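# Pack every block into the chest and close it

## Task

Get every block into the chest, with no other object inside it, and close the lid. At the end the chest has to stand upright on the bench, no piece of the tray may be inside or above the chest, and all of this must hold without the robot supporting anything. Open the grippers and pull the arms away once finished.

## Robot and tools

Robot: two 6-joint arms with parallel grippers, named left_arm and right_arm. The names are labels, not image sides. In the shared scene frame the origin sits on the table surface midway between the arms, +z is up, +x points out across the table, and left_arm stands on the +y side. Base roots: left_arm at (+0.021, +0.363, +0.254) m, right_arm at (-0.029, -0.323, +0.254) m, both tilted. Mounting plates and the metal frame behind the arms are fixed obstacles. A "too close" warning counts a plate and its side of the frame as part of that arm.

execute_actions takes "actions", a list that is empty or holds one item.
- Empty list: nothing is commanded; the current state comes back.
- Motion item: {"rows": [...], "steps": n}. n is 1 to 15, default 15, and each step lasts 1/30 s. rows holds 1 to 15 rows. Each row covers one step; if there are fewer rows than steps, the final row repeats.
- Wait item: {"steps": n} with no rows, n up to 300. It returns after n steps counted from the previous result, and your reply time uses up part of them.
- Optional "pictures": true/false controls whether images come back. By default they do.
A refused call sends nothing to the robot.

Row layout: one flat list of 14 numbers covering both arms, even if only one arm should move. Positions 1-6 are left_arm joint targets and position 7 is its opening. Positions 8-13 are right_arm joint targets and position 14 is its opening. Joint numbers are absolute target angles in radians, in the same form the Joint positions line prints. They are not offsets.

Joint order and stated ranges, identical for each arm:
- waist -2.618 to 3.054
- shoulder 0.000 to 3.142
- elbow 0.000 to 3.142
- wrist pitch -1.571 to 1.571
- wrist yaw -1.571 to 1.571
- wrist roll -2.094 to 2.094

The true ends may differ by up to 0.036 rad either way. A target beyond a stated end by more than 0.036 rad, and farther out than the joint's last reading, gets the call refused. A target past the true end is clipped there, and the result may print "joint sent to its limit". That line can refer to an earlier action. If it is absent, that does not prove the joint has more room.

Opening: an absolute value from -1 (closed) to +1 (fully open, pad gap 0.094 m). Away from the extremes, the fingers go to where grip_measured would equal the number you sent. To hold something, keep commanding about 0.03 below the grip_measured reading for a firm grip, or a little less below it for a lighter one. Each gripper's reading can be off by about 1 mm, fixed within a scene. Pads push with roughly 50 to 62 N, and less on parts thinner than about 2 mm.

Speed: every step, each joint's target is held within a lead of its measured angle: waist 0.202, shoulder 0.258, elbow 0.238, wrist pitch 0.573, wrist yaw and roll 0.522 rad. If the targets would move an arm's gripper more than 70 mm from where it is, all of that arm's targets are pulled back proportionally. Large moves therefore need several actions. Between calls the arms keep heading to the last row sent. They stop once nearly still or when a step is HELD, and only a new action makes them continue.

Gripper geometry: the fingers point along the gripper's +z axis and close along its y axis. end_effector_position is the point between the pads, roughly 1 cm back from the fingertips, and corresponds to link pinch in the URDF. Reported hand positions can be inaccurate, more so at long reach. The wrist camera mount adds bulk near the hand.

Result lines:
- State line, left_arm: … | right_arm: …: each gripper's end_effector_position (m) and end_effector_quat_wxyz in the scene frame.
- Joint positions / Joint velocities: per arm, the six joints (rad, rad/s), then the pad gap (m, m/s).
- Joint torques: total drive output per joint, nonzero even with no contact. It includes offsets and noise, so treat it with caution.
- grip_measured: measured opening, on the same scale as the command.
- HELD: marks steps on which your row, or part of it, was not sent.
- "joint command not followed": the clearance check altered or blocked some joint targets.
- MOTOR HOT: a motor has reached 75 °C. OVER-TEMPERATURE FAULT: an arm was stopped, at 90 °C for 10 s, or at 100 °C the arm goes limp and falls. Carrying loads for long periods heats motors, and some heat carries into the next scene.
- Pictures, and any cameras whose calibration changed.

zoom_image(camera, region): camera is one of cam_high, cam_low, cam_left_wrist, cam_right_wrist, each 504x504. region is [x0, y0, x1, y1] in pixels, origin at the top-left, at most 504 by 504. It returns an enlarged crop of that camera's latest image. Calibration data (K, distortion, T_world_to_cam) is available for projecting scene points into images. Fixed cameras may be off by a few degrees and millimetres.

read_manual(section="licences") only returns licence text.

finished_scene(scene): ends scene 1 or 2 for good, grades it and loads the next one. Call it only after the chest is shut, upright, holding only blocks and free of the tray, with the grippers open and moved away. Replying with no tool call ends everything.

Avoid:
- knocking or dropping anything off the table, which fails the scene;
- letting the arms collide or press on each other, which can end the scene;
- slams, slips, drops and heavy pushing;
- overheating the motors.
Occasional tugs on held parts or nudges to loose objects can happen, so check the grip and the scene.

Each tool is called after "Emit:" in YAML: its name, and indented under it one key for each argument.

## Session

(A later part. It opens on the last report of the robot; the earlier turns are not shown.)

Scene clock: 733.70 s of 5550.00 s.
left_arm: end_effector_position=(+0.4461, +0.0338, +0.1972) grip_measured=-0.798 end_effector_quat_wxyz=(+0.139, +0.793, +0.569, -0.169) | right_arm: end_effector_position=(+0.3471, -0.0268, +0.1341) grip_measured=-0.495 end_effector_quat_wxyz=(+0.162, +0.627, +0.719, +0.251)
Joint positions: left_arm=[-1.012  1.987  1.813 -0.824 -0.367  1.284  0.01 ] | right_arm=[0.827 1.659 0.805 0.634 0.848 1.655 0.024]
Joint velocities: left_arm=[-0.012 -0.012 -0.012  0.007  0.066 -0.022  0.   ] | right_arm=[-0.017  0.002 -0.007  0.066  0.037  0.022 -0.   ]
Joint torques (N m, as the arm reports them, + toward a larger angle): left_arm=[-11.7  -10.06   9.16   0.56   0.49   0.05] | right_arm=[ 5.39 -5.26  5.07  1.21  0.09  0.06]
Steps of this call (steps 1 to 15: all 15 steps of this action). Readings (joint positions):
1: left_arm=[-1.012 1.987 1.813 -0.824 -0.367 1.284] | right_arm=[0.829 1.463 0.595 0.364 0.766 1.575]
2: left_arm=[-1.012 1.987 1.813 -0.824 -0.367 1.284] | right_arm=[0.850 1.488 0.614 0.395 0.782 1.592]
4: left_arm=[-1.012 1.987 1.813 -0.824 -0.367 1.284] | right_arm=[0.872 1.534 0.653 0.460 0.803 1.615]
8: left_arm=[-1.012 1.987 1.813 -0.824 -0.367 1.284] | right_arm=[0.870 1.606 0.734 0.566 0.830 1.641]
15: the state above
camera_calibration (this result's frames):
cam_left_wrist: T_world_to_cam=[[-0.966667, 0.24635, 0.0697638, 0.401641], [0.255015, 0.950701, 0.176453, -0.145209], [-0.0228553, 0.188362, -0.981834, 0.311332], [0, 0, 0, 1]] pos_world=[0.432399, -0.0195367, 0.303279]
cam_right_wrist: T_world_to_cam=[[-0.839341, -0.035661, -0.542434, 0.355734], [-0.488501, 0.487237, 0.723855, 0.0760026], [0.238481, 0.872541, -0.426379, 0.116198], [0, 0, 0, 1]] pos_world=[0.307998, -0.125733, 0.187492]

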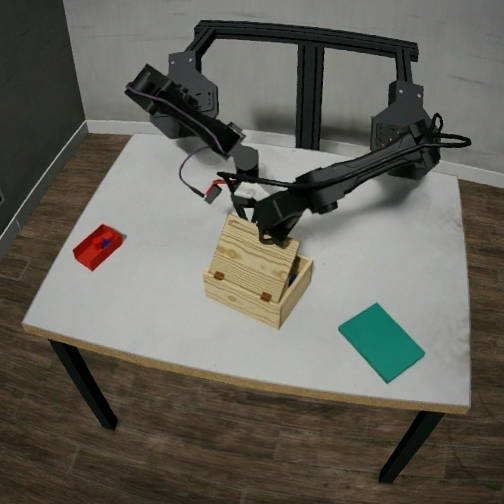

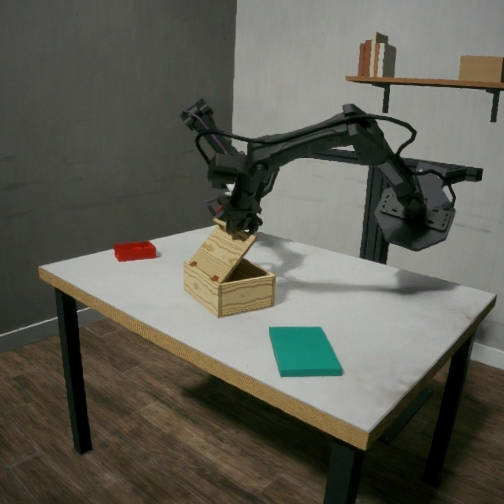

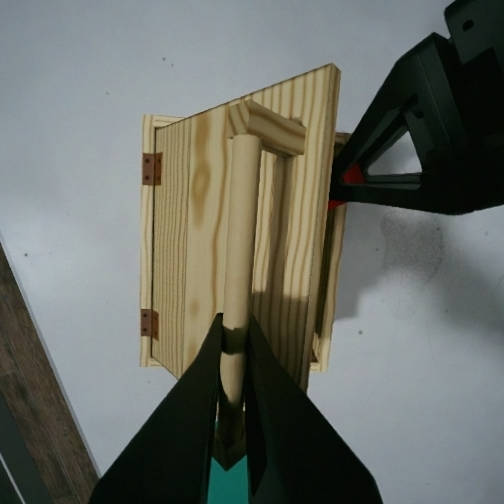

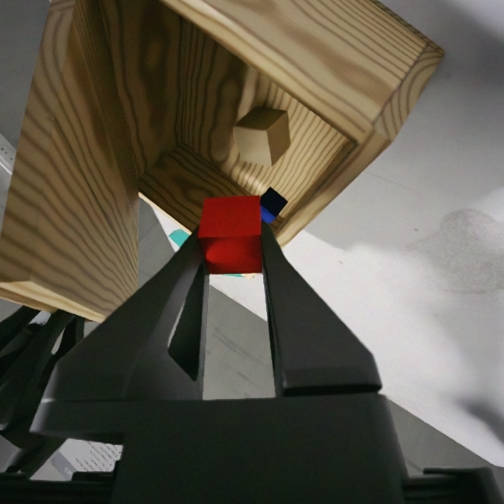

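Emit:
execute_actions:
  actions:
    - {"rows":[[-1.05,1.988,1.85,-0.83,-0.35,1.29,-0.815,0.815,1.685,0.835,0.66,0.84,1.65,-0.52],[-1.05,1.988,1.85,-0.83,-0.35,1.29,-0.815,0.803,1.70,0.848,0.665,0.825,1.65,-0.52],[-1.05,1.988,1.85,-0.83,-0.35,1.29,-0.815,0.791,1.716,0.862,0.67,0.81,1.65,-0.52],[-1.05,1.988,1.85,-0.83,-0.35,1.29,-0.815,0.779,1.732,0.876,0.675,0.795,1.65,-0.52],[-1.05,1.988,1.85,-0.83,-0.35,1.29,-0.815,0.767,1.748,0.891,0.68,0.78,1.65,-0.52],[-1.05,1.988,1.85,-0.83,-0.35,1.29,-0.815,0.755,1.764,0.906,0.685,0.765,1.65,-0.52],[-1.05,1.988,1.85,-0.83,-0.35,1.29,-0.815,0.744,1.78,0.921,0.69,0.75,1.65,-0.52],[-1.05,1.988,1.85,-0.83,-0.35,1.29,-0.815,0.733,1.796,0.937,0.69,0.737,1.65,-0.52],[-1.05,1.988,1.85,-0.83,-0.35,1.29,-0.815,0.722,1.812,0.953,0.693,0.724,1.65,-0.52],[-1.05,1.988,1.85,-0.83,-0.35,1.29,-0.815,0.711,1.828,0.97,0.693,0.712,1.65,-0.52],[-1.05,1.988,1.85,-0.83,-0.35,1.29,-0.815,0.70,1.844,0.987,0.693,0.70,1.65,-0.52],[-1.05,1.988,1.85,-0.83,-0.35,1.29,-0.815,0.69,1.859,1.004,0.693,0.69,1.65,-0.52],[-1.05,1.988,1.85,-0.83,-0.35,1.29,-0.815,0.68,1.874,1.022,0.693,0.69,1.65,-0.52],[-1.05,1.988,1.85,-0.83,-0.35,1.29,-0.815,0.67,1.887,1.04,0.693,0.69,1.65,-0.52]]}
  pictures: false

Emit:
execute_actions:
  actions:
    - {"rows":[[-1.05,1.988,1.85,-0.83,-0.35,1.29,-0.815,0.67,1.887,1.04,0.693,0.69,1.65,-0.52],[-1.05,1.988,1.85,-0.83,-0.35,1.29,-0.815,0.67,1.887,1.04,0.693,0.69,1.65,-0.52],[-1.05,1.988,1.85,-0.83,-0.35,1.29,-0.815,0.67,1.887,1.04,0.693,0.69,1.65,-0.52],[-1.05,1.988,1.85,-0.83,-0.35,1.29,-0.815,0.67,1.887,1.04,0.693,0.69,1.65,-0.46],[-1.05,1.988,1.85,-0.83,-0.35,1.29,-0.815,0.67,1.887,1.03,0.693,0.69,1.65,-0.41],[-1.05,1.988,1.85,-0.83,-0.35,1.29,-0.815,0.675,1.88,1.02,0.693,0.695,1.65,-0.37],[-1.05,1.988,1.85,-0.83,-0.35,1.29,-0.815,0.68,1.872,1.012,0.693,0.70,1.65,-0.37],[-1.05,1.988,1.85,-0.83,-0.35,1.29,-0.815,0.69,1.86,1.0,0.69,0.715,1.65,-0.37],[-1.05,1.988,1.85,-0.83,-0.35,1.29,-0.815,0.703,1.842,0.983,0.69,0.73,1.65,-0.37],[-1.05,1.988,1.85,-0.83,-0.35,1.29,-0.815,0.716,1.824,0.965,0.685,0.745,1.65,-0.37],[-1.05,1.988,1.85,-0.83,-0.35,1.29,-0.815,0.729,1.806,0.947,0.68,0.76,1.65,-0.37],[-1.05,1.988,1.85,-0.83,-0.35,1.29,-0.815,0.742,1.788,0.929,0.675,0.775,1.65,-0.37],[-1.05,1.988,1.85,-0.83,-0.35,1.29,-0.815,0.755,1.77,0.911,0.67,0.79,1.65,-0.37],[-1.05,1.988,1.85,-0.83,-0.35,1.29,-0.815,0.768,1.752,0.893,0.665,0.805,1.65,-0.37],[-1.05,1.988,1.85,-0.83,-0.35,1.29,-0.815,0.781,1.734,0.875,0.66,0.82,1.65,-0.37]]}
  pictures: false

Emit:
execute_actions:
  actions:
    - {"rows":[[-1.05,1.988,1.85,-0.83,-0.35,1.29,-0.815,0.795,1.715,0.857,0.655,0.835,1.65,-0.37],[-1.05,1.988,1.85,-0.83,-0.35,1.29,-0.815,0.81,1.695,0.839,0.65,0.85,1.65,-0.37],[-1.05,1.988,1.85,-0.83,-0.35,1.29,-0.815,0.825,1.675,0.82,0.64,0.86,1.65,-0.37],[-1.05,1.988,1.85,-0.83,-0.35,1.29,-0.815,0.84,1.65,0.80,0.62,0.86,1.65,-0.37],[-1.05,1.988,1.85,-0.83,-0.35,1.29,-0.815,0.85,1.62,0.775,0.6,0.86,1.65,-0.37],[-1.05,1.988,1.85,-0.83,-0.35,1.29,-0.815,0.85,1.59,0.75,0.57,0.86,1.65,-0.37],[-1.05,1.988,1.85,-0.83,-0.35,1.29,-0.815,0.85,1.56,0.72,0.54,0.85,1.65,-0.37],[-1.05,1.988,1.85,-0.83,-0.35,1.29,-0.815,0.84,1.52,0.69,0.5,0.84,1.65,-0.37],[-1.05,1.988,1.85,-0.83,-0.35,1.29,-0.815,0.82,1.48,0.66,0.46,0.82,1.65,-0.37],[-1.05,1.988,1.85,-0.83,-0.35,1.29,-0.815,0.79,1.44,0.64,0.42,0.80,1.64,-0.37],[-1.05,1.988,1.85,-0.83,-0.35,1.29,-0.815,0.75,1.40,0.62,0.38,0.77,1.62,-0.37],[-1.05,1.988,1.85,-0.83,-0.35,1.29,-0.815,0.71,1.36,0.61,0.34,0.74,1.59,-0.37],[-1.05,1.988,1.85,-0.83,-0.35,1.29,-0.815,0.66,1.32,0.61,0.30,0.70,1.55,-0.37],[-1.05,1.988,1.85,-0.83,-0.35,1.29,-0.815,0.61,1.29,0.61,0.26,0.66,1.5,-0.37],[-1.05,1.988,1.85,-0.83,-0.35,1.29,-0.815,0.56,1.26,0.62,0.22,0.62,1.45,-0.37]]}
  pictures: false

Emit:
execute_actions:
  actions:
    - {"rows":[[-1.05,1.988,1.85,-0.83,-0.35,1.29,-0.815,0.51,1.23,0.63,0.18,0.58,1.4,-0.37],[-1.05,1.988,1.85,-0.83,-0.35,1.29,-0.815,0.46,1.21,0.64,0.14,0.54,1.35,-0.37],[-1.05,1.988,1.85,-0.83,-0.35,1.29,-0.815,0.41,1.19,0.65,0.11,0.5,1.3,-0.37],[-1.05,1.988,1.85,-0.83,-0.35,1.29,-0.815,0.36,1.18,0.66,0.08,0.46,1.24,-0.37],[-1.05,1.988,1.85,-0.83,-0.35,1.29,-0.815,0.31,1.17,0.67,0.05,0.42,1.18,-0.37],[-1.05,1.988,1.85,-0.83,-0.35,1.29,-0.815,0.26,1.17,0.69,0.02,0.38,1.12,-0.37],[-1.05,1.988,1.85,-0.83,-0.35,1.29,-0.815,0.21,1.17,0.71,-0.01,0.34,1.06,-0.37],[-1.05,1.988,1.85,-0.83,-0.35,1.29,-0.815,0.16,1.17,0.73,-0.04,0.3,1.0,-0.37],[-1.05,1.988,1.85,-0.83,-0.35,1.29,-0.815,0.11,1.18,0.75,-0.07,0.26,0.94,-0.37],[-1.05,1.988,1.85,-0.83,-0.35,1.29,-0.815,0.06,1.19,0.77,-0.10,0.22,0.88,-0.37],[-1.05,1.988,1.85,-0.83,-0.35,1.29,-0.815,0.01,1.20,0.795,-0.13,0.18,0.82,-0.37],[-1.05,1.988,1.85,-0.83,-0.35,1.29,-0.815,-0.04,1.21,0.82,-0.16,0.14,0.76,-0.37],[-1.05,1.988,1.85,-0.83,-0.35,1.29,-0.815,-0.09,1.22,0.845,-0.19,0.1,0.7,-0.37],[-1.05,1.988,1.85,-0.83,-0.35,1.29,-0.815,-0.14,1.235,0.87,-0.22,0.06,0.64,-0.37],[-1.05,1.988,1.85,-0.83,-0.35,1.29,-0.815,-0.19,1.25,0.895,-0.25,0.02,0.58,-0.37]]}
  pictures: false

Emit:
execute_actions:
  actions:
    - {"rows":[[-1.05,1.988,1.85,-0.83,-0.35,1.29,-0.815,-0.24,1.265,0.92,-0.28,-0.02,0.52,-0.3],[-1.05,1.988,1.85,-0.83,-0.35,1.29,-0.815,-0.29,1.28,0.945,-0.31,-0.06,0.46,-0.3],[-1.05,1.988,1.85,-0.83,-0.35,1.29,-0.815,-0.34,1.30,0.97,-0.33,-0.1,0.4,-0.3],[-1.05,1.988,1.85,-0.83,-0.35,1.29,-0.815,-0.39,1.32,0.995,-0.35,-0.14,0.34,-0.3],[-1.05,1.988,1.85,-0.83,-0.35,1.29,-0.815,-0.44,1.34,1.02,-0.37,-0.18,0.28,-0.3],[-1.05,1.988,1.85,-0.83,-0.35,1.29,-0.815,-0.49,1.36,1.045,-0.39,-0.22,0.23,-0.3],[-1.05,1.988,1.85,-0.83,-0.35,1.29,-0.815,-0.54,1.38,1.07,-0.41,-0.26,0.19,-0.3],[-1.05,1.988,1.85,-0.83,-0.35,1.29,-0.815,-0.58,1.40,1.09,-0.43,-0.29,0.16,-0.3],[-1.05,1.988,1.85,-0.83,-0.35,1.29,-0.815,-0.62,1.42,1.11,-0.445,-0.32,0.15,-0.3],[-1.05,1.988,1.85,-0.83,-0.35,1.29,-0.815,-0.65,1.435,1.13,-0.455,-0.34,0.15,-0.3],[-1.05,1.988,1.85,-0.83,-0.35,1.29,-0.815,-0.675,1.45,1.14,-0.455,-0.35,0.15,-0.3],[-1.05,1.988,1.85,-0.83,-0.35,1.29,-0.815,-0.69,1.465,1.15,-0.455,-0.35,0.15,-0.3]]}
  pictures: false

Emit:
execute_actions:
  actions:
    - {"steps":12}

Scene clock: 812.87 s of 5550.00 s.
left_arm: end_effector_position=(+0.4461, +0.0338, +0.1972) grip_measured=-0.798 end_effector_quat_wxyz=(+0.139, +0.793, +0.569, -0.169) | right_arm: end_effector_position=(+0.3866, -0.0163, +0.0708) grip_measured=-0.495 end_effector_quat_wxyz=(+0.161, +0.645, +0.705, +0.249)
Joint positions: left_arm=[-1.012  1.987  1.813 -0.824 -0.367  1.284  0.01 ] | right_arm=[0.677 1.874 1.002 0.678 0.717 1.659 0.024]
Joint velocities: left_arm=[-0.012 -0.002  0.002 -0.081  0.066 -0.095  0.001] | right_arm=[-0.256  0.32   0.359  0.051 -0.198  0.022 -0.   ]
Joint torques (N m, as the arm reports them, + toward a larger angle): left_arm=[-11.73 -10.08   9.12   0.55   0.48   0.06] | right_arm=[ 6.25 -7.62  4.31  1.27 -0.05 -0.09]
Steps of this call (steps 1 to 30: the robot went on to your last target; steps 31 to 100: nothing new was sent; then 75.33 s passed at rest; steps 101 to 115: all 15 steps of this action). Readings (joint positions):
101: left_arm=[-1.012 1.987 1.813 -0.824 -0.367 1.284] | right_arm=[0.826 1.661 0.805 0.647 0.853 1.659]
102: left_arm=[-1.012 1.987 1.813 -0.824 -0.367 1.284] | right_arm=[0.822 1.668 0.810 0.650 0.849 1.659]
104: left_arm=[-1.012 1.987 1.813 -0.824 -0.367 1.284] | right_arm=[0.804 1.695 0.831 0.655 0.834 1.659]
108: left_arm=[-1.012 1.987 1.813 -0.824 -0.367 1.284] | right_arm=[0.753 1.765 0.889 0.668 0.790 1.659]
115: the state above

Scene clock: 813.37 s of 5550.00 s.
left_arm: end_effector_position=(+0.4462, +0.0338, +0.1972) grip_measured=-0.798 end_effector_quat_wxyz=(+0.139, +0.792, +0.570, -0.169) | right_arm: end_effector_position=(+0.3710, -0.0165, +0.0977) grip_measured=-0.372 end_effector_quat_wxyz=(+0.156, +0.638, +0.709, +0.257)
Joint positions: left_arm=[-1.012  1.987  1.813 -0.824 -0.367  1.283  0.01 ] | right_arm=[0.736 1.79  0.917 0.677 0.753 1.659 0.03 ]
Joint velocities: left_arm=[ 0.002  0.002  0.007  0.051 -0.007  0.037 -0.001] | right_arm=[ 0.457 -0.549 -0.501 -0.095  0.344  0.007 -0.001]
Joint torques (N m, as the arm reports them, + toward a larger angle): left_arm=[-11.7  -10.08   9.14   0.54   0.47   0.09] | right_arm=[ 7.26 -8.19  2.55  1.06  0.14 -0.05]
Steps of this call (steps 1 to 15: all 15 steps of this action). Readings (joint positions):
1: left_arm=[-1.012 1.987 1.813 -0.824 -0.367 1.284] | right_arm=[0.671 1.882 1.011 0.679 0.712 1.659]
2: left_arm=[-1.012 1.987 1.813 -0.824 -0.367 1.284] | right_arm=[0.666 1.886 1.015 0.679 0.708 1.659]
4: left_arm=[-1.012 1.987 1.813 -0.824 -0.367 1.284] | right_arm=[0.664 1.886 1.016 0.680 0.704 1.659]
8: left_arm=[-1.012 1.987 1.813 -0.824 -0.367 1.284] | right_arm=[0.664 1.886 1.016 0.682 0.700 1.659]
15: the state above

Scene clock: 813.87 s of 5550.00 s.
left_arm: end_effector_position=(+0.4462, +0.0338, +0.1972) grip_measured=-0.798 end_effector_quat_wxyz=(+0.139, +0.792, +0.570, -0.169) | right_arm: end_effector_position=(+0.3426, -0.1261, +0.1325) grip_measured=-0.372 end_effector_quat_wxyz=(+0.161, +0.597, +0.765, +0.180)
Joint positions: left_arm=[-1.012  1.987  1.813 -0.824 -0.367  1.283  0.01 ] | right_arm=[0.645 1.336 0.621 0.376 0.725 1.58  0.03 ]
Joint velocities: left_arm=[-0.017 -0.007  0.007 -0.081  0.022 -0.066  0.001] | right_arm=[-1.443 -0.935 -0.012 -1.106 -0.637 -0.872 -0.   ]
Joint torques (N m, as the arm reports them, + toward a larger angle): left_arm=[-11.73 -10.06   9.11   0.56   0.5    0.05] | right_arm=[ 3.18 -6.24  3.73  1.13  0.01 -0.08]
Steps of this call (steps 1 to 15: all 15 steps of this action). Readings (joint positions):
1: left_arm=[-1.012 1.987 1.813 -0.824 -0.367 1.283] | right_arm=[0.752 1.770 0.899 0.674 0.765 1.659]
2: left_arm=[-1.012 1.987 1.813 -0.824 -0.367 1.283] | right_arm=[0.767 1.751 0.881 0.672 0.778 1.659]
4: left_arm=[-1.012 1.987 1.813 -0.824 -0.367 1.283] | right_arm=[0.797 1.709 0.845 0.663 0.801 1.659]
8: left_arm=[-1.012 1.987 1.813 -0.824 -0.367 1.283] | right_arm=[0.834 1.596 0.755 0.609 0.817 1.659]
15: the state above

Scene clock: 814.37 s of 5550.00 s.
left_arm: end_effector_position=(+0.4462, +0.0338, +0.1972) grip_measured=-0.798 end_effector_quat_wxyz=(+0.139, +0.792, +0.570, -0.169) | right_arm: end_effector_position=(+0.3928, -0.3216, +0.1002) grip_measured=-0.372 end_effector_quat_wxyz=(+0.127, +0.393, +0.911, +0.002)
Joint positions: left_arm=[-1.012  1.987  1.813 -0.824 -0.367  1.283  0.01 ] | right_arm=[-0.1    1.222  0.832 -0.11   0.184  0.833  0.03 ]
Joint velocities: left_arm=[-0.012 -0.027  0.002 -0.007 -0.022  0.022 -0.   ] | right_arm=[-1.38   0.374  0.755 -0.74  -1.121 -1.56  -0.   ]
Joint torques (N m, as the arm reports them, + toward a larger angle): left_arm=[-11.72 -10.03   9.07   0.54   0.48   0.07] | right_arm=[-0.08 -6.47  6.11  0.67  0.16 -0.05]
Steps of this call (steps 1 to 15: all 15 steps of this action). Readings (joint positions):
1: left_arm=[-1.012 1.987 1.813 -0.824 -0.367 1.283] | right_arm=[0.592 1.304 0.621 0.341 0.697 1.548]
2: left_arm=[-1.012 1.987 1.813 -0.824 -0.367 1.283] | right_arm=[0.541 1.272 0.621 0.308 0.668 1.512]
4: left_arm=[-1.012 1.987 1.813 -0.824 -0.367 1.283] | right_arm=[0.440 1.221 0.626 0.240 0.604 1.432]
8: left_arm=[-1.012 1.987 1.813 -0.824 -0.367 1.283] | right_arm=[0.244 1.188 0.676 0.109 0.459 1.232]
15: the state above

Scene clock: 814.87 s of 5550.00 s.
left_arm: end_effector_position=(+0.4462, +0.0338, +0.1972) grip_measured=-0.798 end_effector_quat_wxyz=(+0.139, +0.792, +0.570, -0.169) | right_arm: end_effector_position=(+0.3727, -0.4784, +0.0856) grip_measured=-0.302 end_effector_quat_wxyz=(+0.014, +0.270, +0.962, -0.033)
Joint positions: left_arm=[-1.012  1.987  1.813 -0.824 -0.367  1.283  0.01 ] | right_arm=[-0.684  1.467  1.122 -0.412 -0.286  0.203  0.033]
Joint velocities: left_arm=[-0.002  0.002  0.002  0.037 -0.007 -0.007  0.001] | right_arm=[-0.076  0.1   -0.002 -0.3   -0.315 -0.33  -0.001]
Joint torques (N m, as the arm reports them, + toward a larger angle): left_arm=[-11.75 -10.06   9.08   0.54   0.49   0.08] | right_arm=[-2.48 -8.21  6.54  0.25 -0.23 -0.09]
Steps of this call (steps 1 to 15: all 15 steps of this action). Readings (joint positions):
1: left_arm=[-1.012 1.987 1.813 -0.824 -0.367 1.283] | right_arm=[-0.150 1.236 0.858 -0.139 0.144 0.774]
2: left_arm=[-1.012 1.987 1.813 -0.824 -0.367 1.283] | right_arm=[-0.199 1.251 0.884 -0.168 0.105 0.714]
4: left_arm=[-1.012 1.987 1.813 -0.824 -0.367 1.283] | right_arm=[-0.298 1.284 0.934 -0.222 0.025 0.595]
8: left_arm=[-1.012 1.987 1.813 -0.824 -0.367 1.283] | right_arm=[-0.493 1.367 1.031 -0.319 -0.132 0.371]
15: the state above

Scene clock: 815.27 s of 5550.00 s.
left_arm: end_effector_position=(+0.4462, +0.0338, +0.1972) grip_measured=-0.798 end_effector_quat_wxyz=(+0.139, +0.792, +0.570, -0.169) | right_arm: end_effector_position=(+0.3679, -0.4668, +0.0846) grip_measured=-0.302 end_effector_quat_wxyz=(-0.001, +0.255, +0.967, -0.005)
Joint positions: left_arm=[-1.012  1.987  1.813 -0.824 -0.367  1.283  0.01 ] | right_arm=[-0.684  1.469  1.122 -0.445 -0.34   0.16   0.033]
Joint velocities: left_arm=[-0.012  0.007  0.007  0.066 -0.022  0.022  0.   ] | right_arm=[-0.002 -0.012  0.002  0.037  0.022  0.037  0.001]
Joint torques (N m, as the arm reports them, + toward a larger angle): left_arm=[-11.74 -10.07   9.15   0.55   0.49   0.06] | right_arm=[-2.89 -7.88  6.56  0.19 -0.11 -0.1 ]
Steps of this call (steps 1 to 12: the robot went on to your last target). Readings (joint positions):
1: left_arm=[-1.012 1.987 1.813 -0.824 -0.367 1.283] | right_arm=[-0.684 1.468 1.122 -0.419 -0.296 0.193]
2: left_arm=[-1.012 1.987 1.813 -0.824 -0.367 1.283] | right_arm=[-0.684 1.469 1.122 -0.427 -0.307 0.186]
4: left_arm=[-1.012 1.987 1.813 -0.824 -0.367 1.283] | right_arm=[-0.684 1.469 1.122 -0.435 -0.320 0.175]
8: left_arm=[-1.012 1.987 1.813 -0.824 -0.367 1.283] | right_arm=[-0.684 1.469 1.122 -0.443 -0.335 0.164]
12: the state above
camera_calibration (this result's frames):
cam_left_wrist: T_world_to_cam=[[-0.966968, 0.245095, 0.0700087, 0.401853], [0.253825, 0.951041, 0.176332, -0.144641], [-0.023363, 0.188278, -0.981838, 0.311586], [0, 0, 0, 1]] pos_world=[0.432572, -0.0195977, 0.303299]
cam_right_wrist: T_world_to_cam=[[-0.540445, -0.840895, 0.0285621, -0.203522], [-0.509363, 0.354011, 0.784363, 0.276786], [-0.669678, 0.409356, -0.619644, 0.60837], [0, 0, 0, 1]] pos_world=[0.438404, -0.518166, 0.165686]

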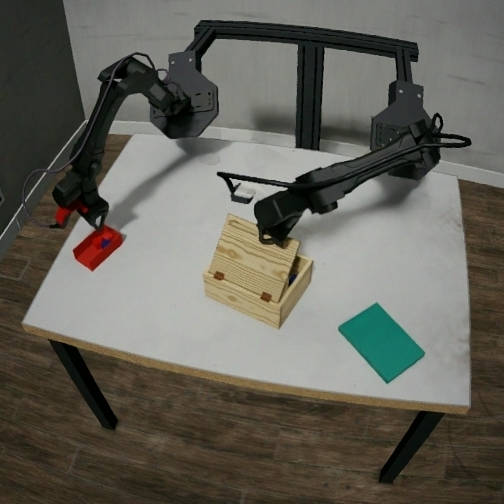

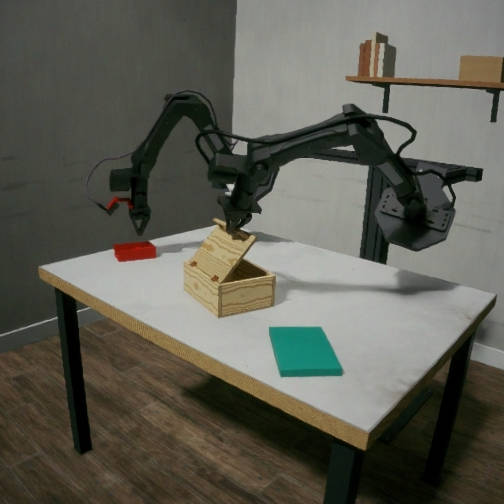

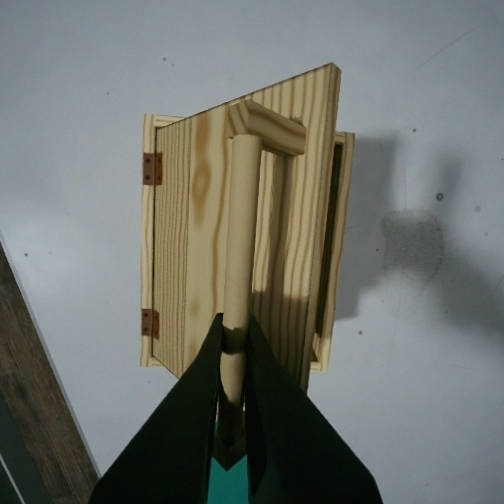

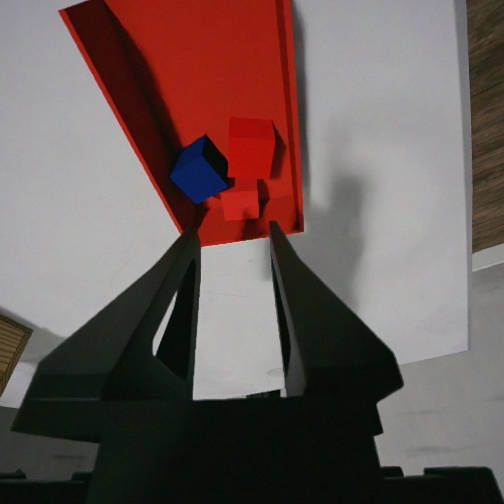

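Emit:
zoom_image:
  camera: "cam_right_wrist"
  region: [150,90,318,258]

Region (150, 90, 318, 258) of cam_right_wrist's 504x504 image, scaled by 3.000, with more detail than that image has.

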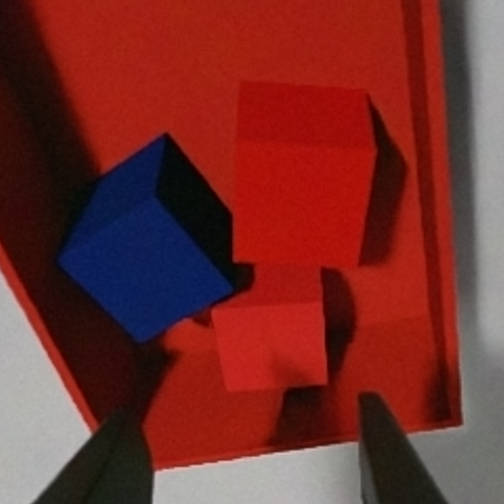

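Emit:
execute_actions:
  actions:
    - {"rows":[[-1.05,1.988,1.85,-0.83,-0.35,1.29,-0.815,-0.68,1.485,1.155,-0.43,-0.35,0.18,-0.32],[-1.05,1.988,1.85,-0.83,-0.35,1.29,-0.815,-0.68,1.50,1.16,-0.42,-0.35,0.2,-0.32],[-1.05,1.988,1.85,-0.83,-0.35,1.29,-0.815,-0.678,1.515,1.165,-0.405,-0.35,0.22,-0.32],[-1.05,1.988,1.85,-0.83,-0.35,1.29,-0.815,-0.676,1.53,1.17,-0.39,-0.35,0.24,-0.32],[-1.05,1.988,1.85,-0.83,-0.35,1.29,-0.815,-0.674,1.545,1.175,-0.375,-0.35,0.26,-0.32],[-1.05,1.988,1.85,-0.83,-0.35,1.29,-0.815,-0.672,1.56,1.18,-0.36,-0.35,0.28,-0.32],[-1.05,1.988,1.85,-0.83,-0.35,1.29,-0.815,-0.671,1.575,1.185,-0.345,-0.35,0.29,-0.32],[-1.05,1.988,1.85,-0.83,-0.35,1.29,-0.815,-0.671,1.59,1.19,-0.335,-0.35,0.29,-0.32],[-1.05,1.988,1.85,-0.83,-0.35,1.29,-0.815,-0.671,1.605,1.195,-0.325,-0.35,0.29,-0.32],[-1.05,1.988,1.85,-0.83,-0.35,1.29,-0.815,-0.671,1.615,1.198,-0.325,-0.35,0.29,-0.32]]}
  pictures: false

Emit:
execute_actions:
  actions:
    - {"steps":10}

Scene clock: 840.77 s of 5550.00 s.
left_arm: end_effector_position=(+0.4462, +0.0338, +0.1972) grip_measured=-0.798 end_effector_quat_wxyz=(+0.139, +0.792, +0.570, -0.169) | right_arm: end_effector_position=(+0.3668, -0.4775, +0.0420) grip_measured=-0.318 end_effector_quat_wxyz=(-0.011, +0.310, +0.951, +0.001)
Joint positions: left_arm=[-1.012  1.987  1.813 -0.824 -0.367  1.283  0.01 ] | right_arm=[-0.675  1.624  1.169 -0.357 -0.344  0.274  0.032]
Joint velocities: left_arm=[-0.002  0.002 -0.002  0.007 -0.022  0.037  0.   ] | right_arm=[ 0.002  0.002 -0.022  0.066 -0.037  0.037 -0.   ]
Joint torques (N m, as the arm reports them, + toward a larger angle): left_arm=[-11.74 -10.08   9.12   0.54   0.5    0.07] | right_arm=[-2.28 -8.94  6.05  0.54 -0.1   0.03]
Steps of this call (steps 1 to 30: the robot went on to your last target; steps 31 to 100: nothing new was sent; then 21.67 s passed at rest; steps 101 to 115: all 15 steps of this action). Readings (joint positions):
101: left_arm=[-1.012 1.987 1.813 -0.824 -0.367 1.283] | right_arm=[-0.684 1.470 1.123 -0.447 -0.343 0.159]
102: left_arm=[-1.012 1.987 1.813 -0.824 -0.367 1.283] | right_arm=[-0.684 1.475 1.126 -0.447 -0.344 0.165]
104: left_arm=[-1.012 1.987 1.813 -0.824 -0.367 1.283] | right_arm=[-0.684 1.495 1.137 -0.436 -0.344 0.185]
108: left_arm=[-1.012 1.987 1.813 -0.824 -0.367 1.283] | right_arm=[-0.678 1.560 1.159 -0.393 -0.344 0.238]
115: the state above

Scene clock: 841.10 s of 5550.00 s.
left_arm: end_effector_position=(+0.4462, +0.0338, +0.1972) grip_measured=-0.798 end_effector_quat_wxyz=(+0.139, +0.792, +0.570, -0.169) | right_arm: end_effector_position=(+0.3700, -0.4786, +0.0420) grip_measured=-0.318 end_effector_quat_wxyz=(-0.004, +0.312, +0.950, +0.001)
Joint positions: left_arm=[-1.012  1.987  1.813 -0.824 -0.367  1.283  0.01 ] | right_arm=[-0.675  1.624  1.169 -0.343 -0.344  0.282  0.032]
Joint velocities: left_arm=[ 0.002 -0.002  0.012 -0.007 -0.022  0.037  0.   ] | right_arm=[ 0.002 -0.012  0.007  0.037 -0.022 -0.007 -0.001]
Joint torques (N m, as the arm reports them, + toward a larger angle): left_arm=[-11.72 -10.09   9.14   0.54   0.5    0.07] | right_arm=[-2.25 -8.81  6.15  0.49 -0.11  0.07]
Steps of this call (steps 1 to 10: the robot went on to your last target). Readings (joint positions):
1: left_arm=[-1.012 1.987 1.813 -0.824 -0.367 1.283] | right_arm=[-0.675 1.624 1.169 -0.354 -0.344 0.276]
2: left_arm=[-1.012 1.987 1.813 -0.824 -0.367 1.283] | right_arm=[-0.675 1.624 1.169 -0.351 -0.344 0.277]
4: left_arm=[-1.012 1.987 1.813 -0.824 -0.367 1.283] | right_arm=[-0.675 1.624 1.169 -0.347 -0.344 0.279]
8: left_arm=[-1.012 1.987 1.813 -0.824 -0.367 1.283] | right_arm=[-0.675 1.624 1.169 -0.344 -0.344 0.281]
10: the state above
camera_calibration (this result's frames):
cam_left_wrist: T_world_to_cam=[[-0.966968, 0.245095, 0.0700087, 0.401853], [0.253825, 0.951041, 0.176332, -0.144641], [-0.023363, 0.188278, -0.981838, 0.311586], [0, 0, 0, 1]] pos_world=[0.432572, -0.0195977, 0.303299]
cam_right_wrist: T_world_to_cam=[[-0.635856, -0.771535, 0.0205171, -0.142272], [-0.462166, 0.401912, 0.790487, 0.320622], [-0.618135, 0.493153, -0.612135, 0.608907], [0, 0, 0, 1]] pos_world=[0.434102, -0.538914, 0.122205]

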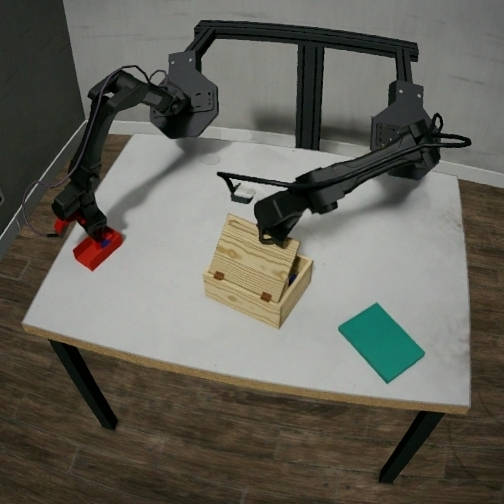

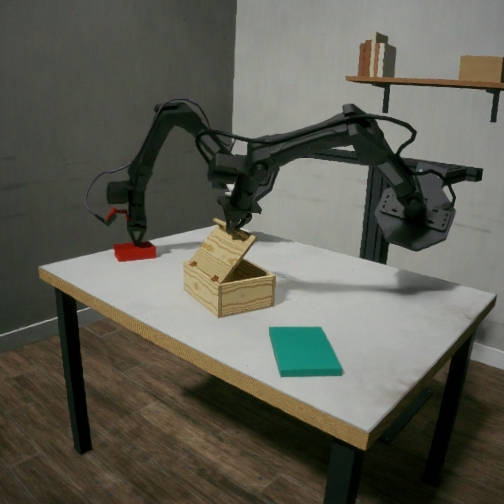

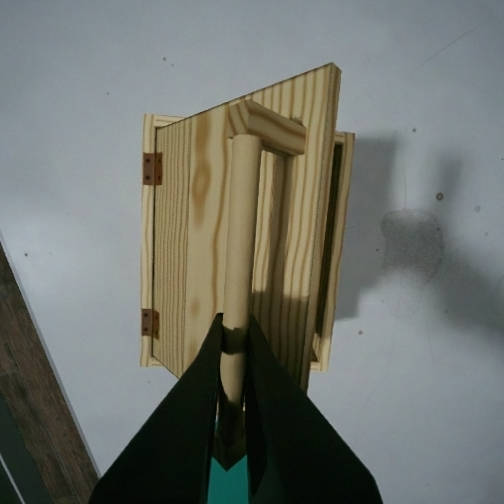

